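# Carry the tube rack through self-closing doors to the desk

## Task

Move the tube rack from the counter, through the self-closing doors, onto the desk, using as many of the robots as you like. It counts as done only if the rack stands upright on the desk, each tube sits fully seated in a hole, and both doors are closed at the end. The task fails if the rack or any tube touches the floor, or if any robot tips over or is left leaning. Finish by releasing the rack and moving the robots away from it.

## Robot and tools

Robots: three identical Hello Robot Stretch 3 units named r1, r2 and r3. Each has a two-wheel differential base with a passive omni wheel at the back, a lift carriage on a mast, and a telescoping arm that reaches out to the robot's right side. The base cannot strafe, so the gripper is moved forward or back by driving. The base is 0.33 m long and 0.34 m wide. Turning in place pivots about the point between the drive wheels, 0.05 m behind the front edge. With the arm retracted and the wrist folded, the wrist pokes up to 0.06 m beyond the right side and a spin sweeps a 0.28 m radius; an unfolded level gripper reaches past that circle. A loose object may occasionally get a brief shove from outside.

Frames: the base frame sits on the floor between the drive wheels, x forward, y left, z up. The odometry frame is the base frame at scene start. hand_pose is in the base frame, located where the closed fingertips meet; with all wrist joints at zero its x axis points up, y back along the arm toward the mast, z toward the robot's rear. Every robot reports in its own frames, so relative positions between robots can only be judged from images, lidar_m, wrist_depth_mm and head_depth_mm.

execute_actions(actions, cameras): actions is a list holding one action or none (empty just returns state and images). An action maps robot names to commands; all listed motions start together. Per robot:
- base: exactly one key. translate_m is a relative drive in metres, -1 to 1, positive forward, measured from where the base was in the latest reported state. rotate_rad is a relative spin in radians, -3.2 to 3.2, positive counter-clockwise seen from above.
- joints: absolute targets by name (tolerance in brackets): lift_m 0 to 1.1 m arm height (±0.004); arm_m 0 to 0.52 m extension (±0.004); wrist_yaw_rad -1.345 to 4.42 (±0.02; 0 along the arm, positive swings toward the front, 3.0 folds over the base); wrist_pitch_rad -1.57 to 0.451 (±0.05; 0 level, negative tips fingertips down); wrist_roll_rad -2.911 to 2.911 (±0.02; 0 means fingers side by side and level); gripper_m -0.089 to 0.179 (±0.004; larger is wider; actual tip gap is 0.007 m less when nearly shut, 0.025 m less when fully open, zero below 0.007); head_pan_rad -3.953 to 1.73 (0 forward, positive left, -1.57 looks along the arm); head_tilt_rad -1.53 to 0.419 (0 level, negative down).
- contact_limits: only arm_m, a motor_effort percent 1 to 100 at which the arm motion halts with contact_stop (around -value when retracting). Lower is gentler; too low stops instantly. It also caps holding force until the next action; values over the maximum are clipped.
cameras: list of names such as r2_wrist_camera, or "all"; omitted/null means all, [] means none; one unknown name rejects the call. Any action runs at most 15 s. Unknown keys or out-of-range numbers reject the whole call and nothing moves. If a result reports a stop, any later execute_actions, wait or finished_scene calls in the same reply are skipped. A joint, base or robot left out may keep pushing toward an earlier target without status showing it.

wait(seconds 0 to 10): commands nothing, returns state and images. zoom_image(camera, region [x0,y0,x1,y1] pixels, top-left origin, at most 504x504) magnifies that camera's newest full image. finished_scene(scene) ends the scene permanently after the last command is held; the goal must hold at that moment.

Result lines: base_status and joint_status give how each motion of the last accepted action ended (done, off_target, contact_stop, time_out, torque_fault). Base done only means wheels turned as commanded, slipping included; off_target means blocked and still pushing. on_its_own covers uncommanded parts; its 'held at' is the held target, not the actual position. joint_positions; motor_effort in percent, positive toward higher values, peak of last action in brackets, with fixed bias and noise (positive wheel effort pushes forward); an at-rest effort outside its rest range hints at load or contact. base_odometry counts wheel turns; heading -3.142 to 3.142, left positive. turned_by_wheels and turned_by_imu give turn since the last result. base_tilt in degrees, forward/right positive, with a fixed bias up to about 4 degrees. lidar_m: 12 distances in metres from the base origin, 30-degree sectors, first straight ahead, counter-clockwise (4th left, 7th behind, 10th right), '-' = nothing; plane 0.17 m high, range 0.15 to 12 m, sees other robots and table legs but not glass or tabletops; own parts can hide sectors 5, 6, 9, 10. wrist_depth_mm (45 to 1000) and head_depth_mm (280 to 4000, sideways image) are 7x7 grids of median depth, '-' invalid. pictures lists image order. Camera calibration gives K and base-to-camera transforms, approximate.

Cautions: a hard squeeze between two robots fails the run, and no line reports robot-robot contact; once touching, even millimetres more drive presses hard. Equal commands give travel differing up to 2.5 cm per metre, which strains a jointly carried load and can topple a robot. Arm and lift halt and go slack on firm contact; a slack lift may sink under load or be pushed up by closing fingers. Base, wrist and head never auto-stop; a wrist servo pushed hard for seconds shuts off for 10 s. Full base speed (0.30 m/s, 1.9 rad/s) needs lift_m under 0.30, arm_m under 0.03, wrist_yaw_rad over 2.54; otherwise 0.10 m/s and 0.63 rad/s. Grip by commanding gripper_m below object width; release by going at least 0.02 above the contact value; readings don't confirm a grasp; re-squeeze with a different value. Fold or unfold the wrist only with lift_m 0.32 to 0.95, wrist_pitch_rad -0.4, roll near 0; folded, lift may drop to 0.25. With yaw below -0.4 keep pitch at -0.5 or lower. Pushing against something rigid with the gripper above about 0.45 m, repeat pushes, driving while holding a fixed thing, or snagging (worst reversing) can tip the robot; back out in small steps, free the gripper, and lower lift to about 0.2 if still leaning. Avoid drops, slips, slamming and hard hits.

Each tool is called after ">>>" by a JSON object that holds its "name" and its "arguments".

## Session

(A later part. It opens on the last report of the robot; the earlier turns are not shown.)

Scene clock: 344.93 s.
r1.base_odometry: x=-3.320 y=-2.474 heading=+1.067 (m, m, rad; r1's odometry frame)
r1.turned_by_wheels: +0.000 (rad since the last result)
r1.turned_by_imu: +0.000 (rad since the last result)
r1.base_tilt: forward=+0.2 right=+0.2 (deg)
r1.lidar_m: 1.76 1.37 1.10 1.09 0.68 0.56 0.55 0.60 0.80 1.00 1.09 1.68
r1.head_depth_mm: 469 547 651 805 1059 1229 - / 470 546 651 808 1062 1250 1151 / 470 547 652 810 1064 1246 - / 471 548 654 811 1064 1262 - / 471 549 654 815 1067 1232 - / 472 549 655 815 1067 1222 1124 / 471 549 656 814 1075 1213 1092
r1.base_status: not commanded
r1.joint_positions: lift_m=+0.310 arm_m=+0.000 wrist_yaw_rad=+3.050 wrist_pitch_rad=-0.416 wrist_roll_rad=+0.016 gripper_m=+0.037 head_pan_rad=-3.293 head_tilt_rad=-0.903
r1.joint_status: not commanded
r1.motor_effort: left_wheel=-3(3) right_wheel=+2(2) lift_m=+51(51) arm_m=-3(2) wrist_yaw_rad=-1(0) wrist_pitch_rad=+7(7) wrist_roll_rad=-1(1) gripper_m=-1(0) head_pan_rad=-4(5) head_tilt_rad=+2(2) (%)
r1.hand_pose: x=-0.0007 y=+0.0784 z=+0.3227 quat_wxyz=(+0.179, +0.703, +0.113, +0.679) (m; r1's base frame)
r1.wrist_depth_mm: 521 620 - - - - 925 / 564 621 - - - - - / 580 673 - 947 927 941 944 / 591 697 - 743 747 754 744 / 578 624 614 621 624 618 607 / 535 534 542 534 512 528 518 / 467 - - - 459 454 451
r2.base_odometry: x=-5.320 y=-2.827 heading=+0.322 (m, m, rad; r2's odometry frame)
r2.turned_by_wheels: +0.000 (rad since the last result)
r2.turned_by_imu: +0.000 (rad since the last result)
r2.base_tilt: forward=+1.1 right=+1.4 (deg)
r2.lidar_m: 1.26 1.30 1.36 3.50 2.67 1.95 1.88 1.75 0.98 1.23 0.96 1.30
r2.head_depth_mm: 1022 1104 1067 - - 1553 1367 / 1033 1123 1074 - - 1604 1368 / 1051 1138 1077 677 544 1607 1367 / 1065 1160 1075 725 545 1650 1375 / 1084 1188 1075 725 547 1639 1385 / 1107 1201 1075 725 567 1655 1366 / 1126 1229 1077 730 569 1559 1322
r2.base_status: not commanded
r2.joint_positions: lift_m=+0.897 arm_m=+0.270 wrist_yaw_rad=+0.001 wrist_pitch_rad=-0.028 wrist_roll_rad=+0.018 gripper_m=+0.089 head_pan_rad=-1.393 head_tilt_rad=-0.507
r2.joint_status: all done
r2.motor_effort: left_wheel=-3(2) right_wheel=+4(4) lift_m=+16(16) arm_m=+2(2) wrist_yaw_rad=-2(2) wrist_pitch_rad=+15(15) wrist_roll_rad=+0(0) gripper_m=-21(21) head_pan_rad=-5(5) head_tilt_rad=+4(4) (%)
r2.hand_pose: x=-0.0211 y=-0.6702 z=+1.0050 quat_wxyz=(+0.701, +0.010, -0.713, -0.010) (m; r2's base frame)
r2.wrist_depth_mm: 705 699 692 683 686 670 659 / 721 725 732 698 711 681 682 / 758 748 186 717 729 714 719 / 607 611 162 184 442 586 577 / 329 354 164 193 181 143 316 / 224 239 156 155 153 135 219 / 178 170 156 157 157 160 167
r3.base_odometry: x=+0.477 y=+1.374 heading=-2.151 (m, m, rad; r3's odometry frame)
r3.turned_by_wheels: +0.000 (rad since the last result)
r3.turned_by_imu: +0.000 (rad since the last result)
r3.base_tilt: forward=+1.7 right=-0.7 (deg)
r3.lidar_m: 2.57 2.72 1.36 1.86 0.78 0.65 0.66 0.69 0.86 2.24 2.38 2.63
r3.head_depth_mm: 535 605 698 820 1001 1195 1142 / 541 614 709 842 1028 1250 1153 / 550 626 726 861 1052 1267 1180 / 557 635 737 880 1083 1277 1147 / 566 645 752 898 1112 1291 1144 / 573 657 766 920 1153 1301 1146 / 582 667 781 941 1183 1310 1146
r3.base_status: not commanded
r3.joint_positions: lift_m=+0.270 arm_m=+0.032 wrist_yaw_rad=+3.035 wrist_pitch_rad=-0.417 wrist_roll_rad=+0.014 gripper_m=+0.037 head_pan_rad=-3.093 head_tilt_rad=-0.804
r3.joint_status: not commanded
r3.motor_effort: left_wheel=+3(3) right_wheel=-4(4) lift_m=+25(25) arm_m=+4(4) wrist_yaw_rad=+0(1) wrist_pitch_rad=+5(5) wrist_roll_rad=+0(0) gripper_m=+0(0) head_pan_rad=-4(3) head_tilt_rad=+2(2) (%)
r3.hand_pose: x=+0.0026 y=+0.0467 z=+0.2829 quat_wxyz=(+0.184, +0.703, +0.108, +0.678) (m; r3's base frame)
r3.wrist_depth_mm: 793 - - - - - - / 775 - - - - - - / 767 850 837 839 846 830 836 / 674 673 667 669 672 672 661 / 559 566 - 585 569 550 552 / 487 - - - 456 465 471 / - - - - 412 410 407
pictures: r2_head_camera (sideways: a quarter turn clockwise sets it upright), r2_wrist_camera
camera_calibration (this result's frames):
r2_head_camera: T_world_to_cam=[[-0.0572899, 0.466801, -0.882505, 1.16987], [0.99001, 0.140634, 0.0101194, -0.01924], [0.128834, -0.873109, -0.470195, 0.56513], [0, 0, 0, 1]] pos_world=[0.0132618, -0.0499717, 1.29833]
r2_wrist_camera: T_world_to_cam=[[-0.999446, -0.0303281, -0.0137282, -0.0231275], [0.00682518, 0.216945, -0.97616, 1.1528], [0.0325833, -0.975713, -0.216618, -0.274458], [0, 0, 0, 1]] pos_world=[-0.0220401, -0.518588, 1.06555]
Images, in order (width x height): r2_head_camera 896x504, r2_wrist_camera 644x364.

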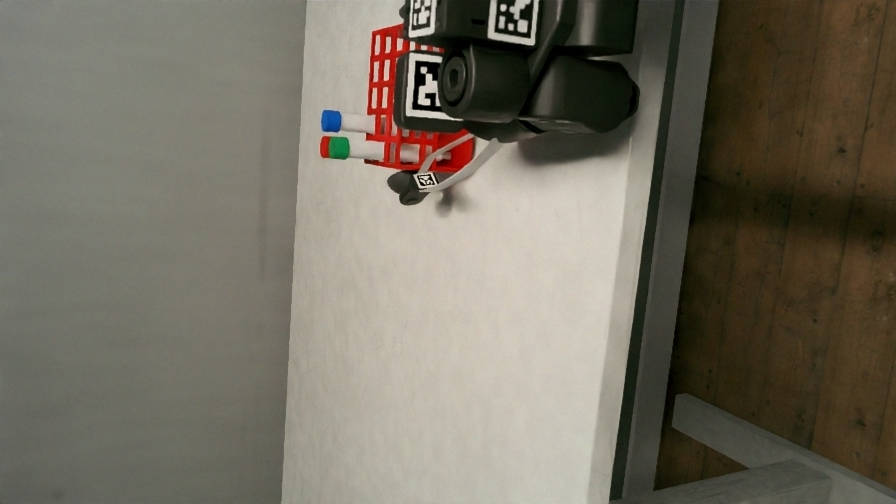

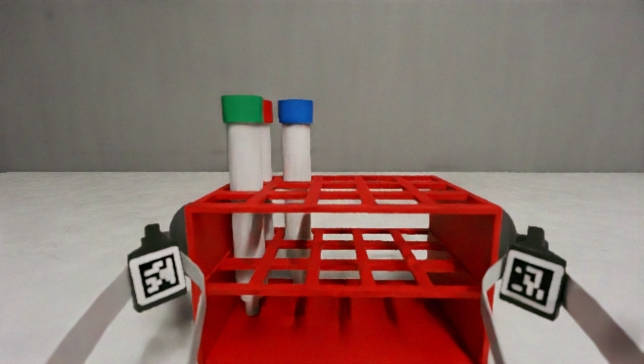

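>>> {"name": "execute_actions", "arguments": {"actions": [{"r2":{"joints":{"lift_m":0.886}}}], "cameras": []}}

>>> {"name": "execute_actions", "arguments": {"actions": [{"r2":{"joints":{"gripper_m":0.179}}}], "cameras": []}}

>>> {"name": "execute_actions", "arguments": {"actions": [{"r2":{"joints":{"arm_m":0}}}], "cameras": ["r2_wrist_camera","r2_head_camera"]}}

Scene clock: 351.47 s.
r1.base_odometry: x=-3.320 y=-2.474 heading=+1.067 (m, m, rad; r1's odometry frame)
r1.turned_by_wheels: +0.000 (rad since the last result)
r1.turned_by_imu: +0.001 (rad since the last result)
r1.base_tilt: forward=+0.1 right=+0.1 (deg)
r1.lidar_m: 1.76 1.37 1.10 1.09 0.68 0.56 0.55 0.60 0.80 1.00 1.09 1.68
r1.head_depth_mm: 469 545 651 806 1062 1231 - / 469 546 653 805 1064 1251 1151 / 470 547 654 808 1061 1250 - / 471 547 656 812 1066 1258 - / 471 548 654 810 1068 1235 - / 472 548 656 814 1073 1225 1124 / 472 549 656 811 1063 1211 1093
r1.base_status: not commanded
r1.joint_positions: lift_m=+0.310 arm_m=+0.000 wrist_yaw_rad=+3.050 wrist_pitch_rad=-0.416 wrist_roll_rad=+0.016 gripper_m=+0.037 head_pan_rad=-3.293 head_tilt_rad=-0.903
r1.joint_status: not commanded
r1.motor_effort: left_wheel=-4(4) right_wheel=+3(3) lift_m=+51(51) arm_m=-3(3) wrist_yaw_rad=+0(0) wrist_pitch_rad=+6(7) wrist_roll_rad=+0(1) gripper_m=+0(0) head_pan_rad=-4(5) head_tilt_rad=+2(2) (%)
r1.hand_pose: x=-0.0007 y=+0.0784 z=+0.3227 quat_wxyz=(+0.179, +0.703, +0.113, +0.679) (m; r1's base frame)
r1.wrist_depth_mm: 529 632 - - - 960 930 / 565 633 - - - - - / 586 674 - 942 940 941 897 / 590 698 - 760 747 729 733 / 581 632 627 613 627 602 602 / 541 522 544 548 506 526 523 / 458 - - - 463 452 453
r2.base_odometry: x=-5.320 y=-2.827 heading=+0.322 (m, m, rad; r2's odometry frame)
r2.turned_by_wheels: +0.000 (rad since the last result)
r2.turned_by_imu: +0.000 (rad since the last result)
r2.base_tilt: forward=+1.1 right=+1.3 (deg)
r2.lidar_m: 1.26 1.30 1.36 3.49 2.67 1.95 1.88 1.75 0.98 1.23 0.96 1.30
r2.head_depth_mm: 1022 1103 1071 760 - 1563 1375 / 1033 1122 1070 676 - 1589 1379 / 1055 1145 1076 682 547 1600 1368 / 1073 1162 1074 725 547 1650 1370 / 1086 1180 1080 725 547 1642 1376 / 1109 1203 1082 729 567 1637 1379 / 1128 1230 1086 729 568 1557 1312
r2.base_status: not commanded
r2.joint_positions: lift_m=+0.887 arm_m=+0.270 wrist_yaw_rad=+0.001 wrist_pitch_rad=-0.007 wrist_roll_rad=+0.018 gripper_m=+0.089 head_pan_rad=-1.393 head_tilt_rad=-0.507
r2.joint_status: all done
r2.motor_effort: left_wheel=-3(2) right_wheel=+4(4) lift_m=+13(15) arm_m=+2(1) wrist_yaw_rad=-2(2) wrist_pitch_rad=+4(15) wrist_roll_rad=+0(0) gripper_m=-22(21) head_pan_rad=-5(5) head_tilt_rad=+4(3) (%)
r2.hand_pose: x=-0.0211 y=-0.6707 z=+0.9993 quat_wxyz=(+0.701, +0.003, -0.713, -0.002) (m; r2's base frame)
r2.wrist_depth_mm: 724 698 686 692 684 674 674 / 745 729 708 703 701 683 679 / 759 741 187 721 736 703 709 / 640 626 161 184 449 592 590 / 325 357 162 198 181 143 311 / 215 230 156 184 152 133 210 / 171 162 155 157 156 150 160
r3.base_odometry: x=+0.477 y=+1.374 heading=-2.151 (m, m, rad; r3's odometry frame)
r3.turned_by_wheels: +0.000 (rad since the last result)
r3.turned_by_imu: +0.001 (rad since the last result)
r3.base_tilt: forward=+1.8 right=-0.8 (deg)
r3.lidar_m: 2.57 2.72 1.36 1.86 0.79 0.65 0.66 0.69 0.87 2.23 2.37 2.63
r3.head_depth_mm: 533 605 696 820 998 1193 1141 / 542 617 712 840 1028 1251 1153 / 548 623 723 859 1053 1263 1179 / 557 636 738 876 1090 1280 1151 / 565 646 753 901 1117 1295 1149 / 574 657 769 919 1151 1308 1146 / 583 668 785 943 1187 1308 1144
r3.base_status: not commanded
r3.joint_positions: lift_m=+0.270 arm_m=+0.032 wrist_yaw_rad=+3.035 wrist_pitch_rad=-0.417 wrist_roll_rad=+0.014 gripper_m=+0.037 head_pan_rad=-3.093 head_tilt_rad=-0.804
r3.joint_status: not commanded
r3.motor_effort: left_wheel=+3(3) right_wheel=-4(3) lift_m=+25(25) arm_m=+4(4) wrist_yaw_rad=+0(0) wrist_pitch_rad=+6(6) wrist_roll_rad=+0(0) gripper_m=+0(0) head_pan_rad=-3(5) head_tilt_rad=+2(1) (%)
r3.hand_pose: x=+0.0026 y=+0.0467 z=+0.2829 quat_wxyz=(+0.184, +0.703, +0.108, +0.678) (m; r3's base frame)
r3.wrist_depth_mm: 798 - - - - - - / 777 996 - - - - - / 751 850 841 840 851 831 828 / 675 667 671 666 664 663 663 / 553 566 - 586 566 548 552 / 490 - - - 457 469 471 / - - - - 412 410 409
pictures: none
No camera images: the call's "cameras" was empty. Leave "cameras" out to get every camera's image.

Scene clock: 352.87 s.
r1.base_odometry: x=-3.320 y=-2.474 heading=+1.067 (m, m, rad; r1's odometry frame)
r1.turned_by_wheels: +0.000 (rad since the last result)
r1.turned_by_imu: +0.000 (rad since the last result)
r1.base_tilt: forward=+0.2 right=+0.1 (deg)
r1.lidar_m: 1.76 1.37 1.10 1.09 0.68 0.56 0.55 0.60 0.79 1.00 1.09 1.68
r1.head_depth_mm: 468 546 650 805 1056 1230 - / 470 547 651 809 1060 1254 1151 / 470 546 652 808 1065 1247 - / 471 547 654 809 1066 1262 - / 471 548 655 809 1069 1234 - / 471 549 656 815 1072 1222 1128 / 471 549 657 811 1072 1212 1094
r1.base_status: not commanded
r1.joint_positions: lift_m=+0.310 arm_m=+0.000 wrist_yaw_rad=+3.050 wrist_pitch_rad=-0.416 wrist_roll_rad=+0.016 gripper_m=+0.037 head_pan_rad=-3.293 head_tilt_rad=-0.903
r1.joint_status: not commanded
r1.motor_effort: left_wheel=-4(3) right_wheel=+3(2) lift_m=+51(51) arm_m=-2(2) wrist_yaw_rad=-1(1) wrist_pitch_rad=+6(6) wrist_roll_rad=-1(0) gripper_m=-1(0) head_pan_rad=-5(4) head_tilt_rad=+2(2) (%)
r1.hand_pose: x=-0.0007 y=+0.0784 z=+0.3227 quat_wxyz=(+0.179, +0.703, +0.113, +0.679) (m; r1's base frame)
r1.wrist_depth_mm: 527 624 - - - 977 958 / 552 633 - - - - - / 590 677 - 988 918 925 965 / 602 691 - 748 755 755 740 / 574 610 619 617 622 603 601 / 533 536 553 538 505 517 529 / 454 - - - 456 450 451
r2.base_odometry: x=-5.320 y=-2.827 heading=+0.322 (m, m, rad; r2's odometry frame)
r2.turned_by_wheels: +0.000 (rad since the last result)
r2.turned_by_imu: +0.000 (rad since the last result)
r2.base_tilt: forward=+1.0 right=+1.3 (deg)
r2.lidar_m: 1.26 1.30 1.36 3.50 2.67 1.95 1.88 1.75 0.98 1.23 0.96 1.30
r2.head_depth_mm: 1024 1103 1069 794 - 1565 1367 / 1038 1123 1076 673 - 1601 1375 / 1045 1143 1069 683 547 1608 1374 / 1078 1160 1077 727 547 1645 1374 / 1085 1182 1083 727 549 1637 1386 / 1105 1202 1075 727 569 1650 1364 / 1123 1222 1081 726 568 1565 1315
r2.base_status: not commanded
r2.joint_positions: lift_m=+0.887 arm_m=+0.270 wrist_yaw_rad=+0.001 wrist_pitch_rad=-0.015 wrist_roll_rad=+0.018 gripper_m=+0.179 head_pan_rad=-1.393 head_tilt_rad=-0.507
r2.joint_status: all done
r2.motor_effort: left_wheel=-2(2) right_wheel=+4(4) lift_m=+14(14) arm_m=+2(2) wrist_yaw_rad=-1(2) wrist_pitch_rad=+8(9) wrist_roll_rad=+0(0) gripper_m=-1(98) head_pan_rad=-5(5) head_tilt_rad=+3(4) (%)
r2.hand_pose: x=-0.0211 y=-0.6705 z=+0.9972 quat_wxyz=(+0.701, +0.006, -0.713, -0.005) (m; r2's base frame)
r2.wrist_depth_mm: 701 711 696 690 683 679 663 / 740 725 712 695 708 697 696 / 764 752 186 693 734 710 702 / 597 592 160 174 172 568 558 / 309 343 161 197 186 150 333 / 225 196 155 180 166 149 - / 152 159 154 153 152 150 149
r3.base_odometry: x=+0.477 y=+1.374 heading=-2.151 (m, m, rad; r3's odometry frame)
r3.turned_by_wheels: +0.000 (rad since the last result)
r3.turned_by_imu: +0.000 (rad since the last result)
r3.base_tilt: forward=+1.7 right=-0.7 (deg)
r3.lidar_m: 2.57 2.73 1.36 1.87 0.79 0.65 0.66 0.69 0.86 2.24 2.37 2.63
r3.head_depth_mm: 533 605 696 821 999 1190 1142 / 543 616 712 839 1025 1253 1156 / 549 626 723 859 1051 1256 1174 / 557 636 737 879 1085 1278 1148 / 565 644 753 901 1117 1297 1143 / 573 657 766 920 1157 1299 1149 / 584 667 782 942 1187 1304 1142
r3.base_status: not commanded
r3.joint_positions: lift_m=+0.270 arm_m=+0.032 wrist_yaw_rad=+3.035 wrist_pitch_rad=-0.417 wrist_roll_rad=+0.014 gripper_m=+0.037 head_pan_rad=-3.093 head_tilt_rad=-0.804
r3.joint_status: not commanded
r3.motor_effort: left_wheel=+3(3) right_wheel=-3(4) lift_m=+25(25) arm_m=+4(4) wrist_yaw_rad=+0(1) wrist_pitch_rad=+5(6) wrist_roll_rad=+0(0) gripper_m=-1(0) head_pan_rad=-4(4) head_tilt_rad=+2(3) (%)
r3.hand_pose: x=+0.0026 y=+0.0467 z=+0.2829 quat_wxyz=(+0.184, +0.703, +0.108, +0.678) (m; r3's base frame)
r3.wrist_depth_mm: 791 - - - - - - / 784 - - - - - - / 766 848 845 844 829 836 833 / 663 673 668 670 671 667 663 / 555 561 - 583 570 557 552 / 489 - - - 459 472 467 / - - - - 408 404 411
pictures: none
No camera images: the call's "cameras" was empty. Leave "cameras" out to get every camera's image.

Scene clock: 356.07 s.
r1.base_odometry: x=-3.320 y=-2.474 heading=+1.067 (m, m, rad; r1's odometry frame)
r1.turned_by_wheels: +0.000 (rad since the last result)
r1.turned_by_imu: +0.001 (rad since the last result)
r1.base_tilt: forward=+0.2 right=+0.2 (deg)
r1.lidar_m: 1.76 1.37 1.10 1.10 0.68 0.56 0.55 0.60 0.80 1.00 1.09 1.68
r1.head_depth_mm: 469 544 652 807 1059 1229 - / 469 546 650 808 1061 1252 1155 / 469 548 654 806 1067 1243 - / 471 548 655 812 1066 1263 - / 471 549 654 810 1064 1232 - / 471 549 656 814 1070 1224 1121 / 472 548 656 813 1077 1212 1093
r1.base_status: not commanded
r1.joint_positions: lift_m=+0.310 arm_m=+0.000 wrist_yaw_rad=+3.050 wrist_pitch_rad=-0.416 wrist_roll_rad=+0.016 gripper_m=+0.037 head_pan_rad=-3.293 head_tilt_rad=-0.903
r1.joint_status: not commanded
r1.motor_effort: left_wheel=-3(3) right_wheel=+2(2) lift_m=+51(51) arm_m=-2(3) wrist_yaw_rad=-1(0) wrist_pitch_rad=+6(6) wrist_roll_rad=-1(0) gripper_m=+0(1) head_pan_rad=-4(4) head_tilt_rad=+2(2) (%)
r1.hand_pose: x=-0.0007 y=+0.0784 z=+0.3227 quat_wxyz=(+0.179, +0.703, +0.113, +0.679) (m; r1's base frame)
r1.wrist_depth_mm: 525 619 - - - 961 937 / 565 645 - - - - - / 586 667 - 957 919 908 933 / 598 688 - 750 771 741 737 / 598 617 615 610 645 614 612 / 529 535 555 540 515 516 527 / 456 - - - 451 460 454
r2.base_odometry: x=-5.320 y=-2.827 heading=+0.322 (m, m, rad; r2's odometry frame)
r2.turned_by_wheels: +0.000 (rad since the last result)
r2.turned_by_imu: +0.000 (rad since the last result)
r2.base_tilt: forward=+1.1 right=+1.3 (deg)
r2.lidar_m: 1.25 1.30 1.36 3.49 2.66 1.95 1.88 1.75 0.97 1.23 0.96 1.31
r2.head_depth_mm: 1025 1101 1068 672 544 1580 - / 1038 1118 1074 671 545 1599 - / 1053 1141 1077 693 546 1599 1373 / 1074 1154 1081 727 567 1640 1378 / 1085 1181 1084 724 548 1651 1377 / 1108 1204 1082 728 568 1653 1371 / 1125 1223 1080 729 569 1563 1328
r2.base_status: not commanded
r2.joint_positions: lift_m=+0.886 arm_m=+0.003 wrist_yaw_rad=+0.001 wrist_pitch_rad=-0.017 wrist_roll_rad=+0.018 gripper_m=+0.179 head_pan_rad=-1.393 head_tilt_rad=-0.507
r2.joint_status: all done
joint sent to its limit — the command would take r2.arm_m past its lower limit, so that joint was sent only as far as its limit.
r2.motor_effort: left_wheel=-3(3) right_wheel=+4(4) lift_m=+15(14) arm_m=-4(4) wrist_yaw_rad=+0(2) wrist_pitch_rad=+9(9) wrist_roll_rad=+0(0) gripper_m=+0(0) head_pan_rad=-4(4) head_tilt_rad=+3(4) (%)
r2.hand_pose: x=-0.0213 y=-0.4037 z=+0.9968 quat_wxyz=(+0.701, +0.006, -0.713, -0.006) (m; r2's base frame)
r2.wrist_depth_mm: - 960 977 950 964 907 953 / - 990 976 954 969 942 963 / - - - - - 976 956 / 595 596 583 484 576 571 562 / 313 343 311 307 306 305 333 / 226 209 209 210 208 201 - / 731 - - - - - -
r3.base_odometry: x=+0.477 y=+1.374 heading=-2.151 (m, m, rad; r3's odometry frame)
r3.turned_by_wheels: +0.000 (rad since the last result)
r3.turned_by_imu: +0.001 (rad since the last result)
r3.base_tilt: forward=+1.7 right=-0.8 (deg)
r3.lidar_m: 2.58 2.72 1.36 1.86 0.79 0.65 0.66 0.69 0.87 2.24 2.37 2.63
r3.head_depth_mm: 534 606 698 821 1002 1192 1143 / 542 615 710 837 1030 1253 1156 / 550 625 723 858 1055 1266 1174 / 559 634 735 877 1082 1283 1145 / 566 646 750 896 1114 1297 1150 / 575 659 767 920 1154 1302 1146 / 584 667 785 942 1189 1306 1142
r3.base_status: not commanded
r3.joint_positions: lift_m=+0.270 arm_m=+0.032 wrist_yaw_rad=+3.035 wrist_pitch_rad=-0.417 wrist_roll_rad=+0.014 gripper_m=+0.037 head_pan_rad=-3.093 head_tilt_rad=-0.804
r3.joint_status: not commanded
r3.motor_effort: left_wheel=+3(3) right_wheel=-3(3) lift_m=+25(24) arm_m=+4(4) wrist_yaw_rad=+0(1) wrist_pitch_rad=+5(5) wrist_roll_rad=+0(0) gripper_m=+0(0) head_pan_rad=-4(5) head_tilt_rad=+2(1) (%)
r3.hand_pose: x=+0.0026 y=+0.0467 z=+0.2829 quat_wxyz=(+0.184, +0.703, +0.108, +0.678) (m; r3's base frame)
r3.wrist_depth_mm: 796 - - - - - - / 786 - - - - - - / 758 852 848 860 840 842 846 / 660 677 668 671 669 663 661 / 555 571 - 587 566 552 547 / 486 - - - 457 471 469 / - - - - 409 409 412
pictures: r2_head_camera (sideways: a quarter turn clockwise sets it upright), r2_wrist_camera
camera_calibration (this result's frames):
r2_head_camera: T_world_to_cam=[[-0.057271, 0.466699, -0.88256, 1.16994], [0.99001, 0.140634, 0.0101237, -0.0192456], [0.128842, -0.873163, -0.470091, 0.564996], [0, 0, 0, 1]] pos_world=[0.0132618, -0.0499722, 1.29834]
r2_wrist_camera: T_world_to_cam=[[-0.999465, -0.0298166, -0.0134111, -0.0154356], [0.00697756, 0.206216, -0.978482, 1.08502], [0.0319405, -0.978052, -0.205897, -0.0278356], [0, 0, 0, 1]] pos_world=[-0.022109, -0.251433, 1.05573]
Images, in order (width x height): r2_head_camera 896x504, r2_wrist_camera 644x364.

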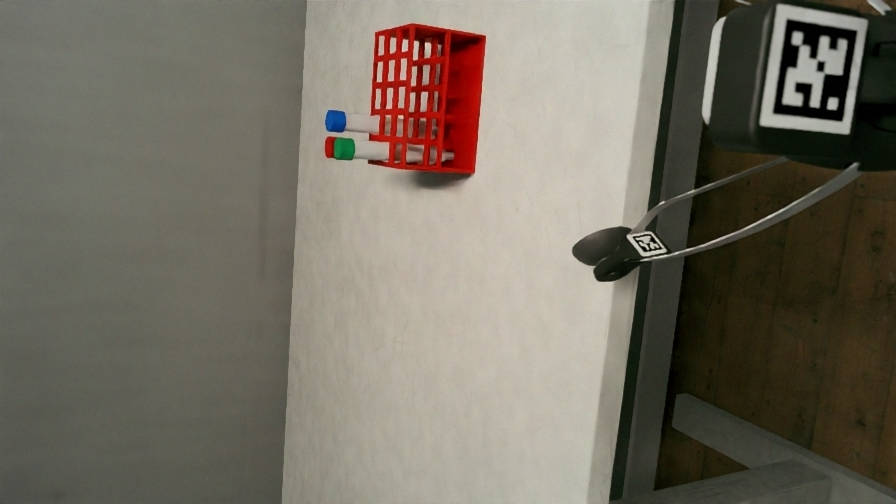

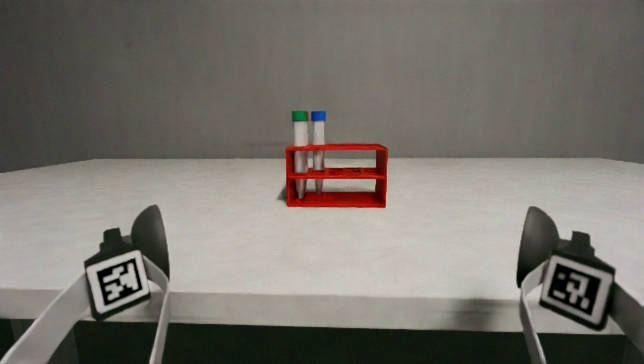

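>>> {"name": "finished_scene", "arguments": {"scene": 2}}

The scene is finished: the task was done.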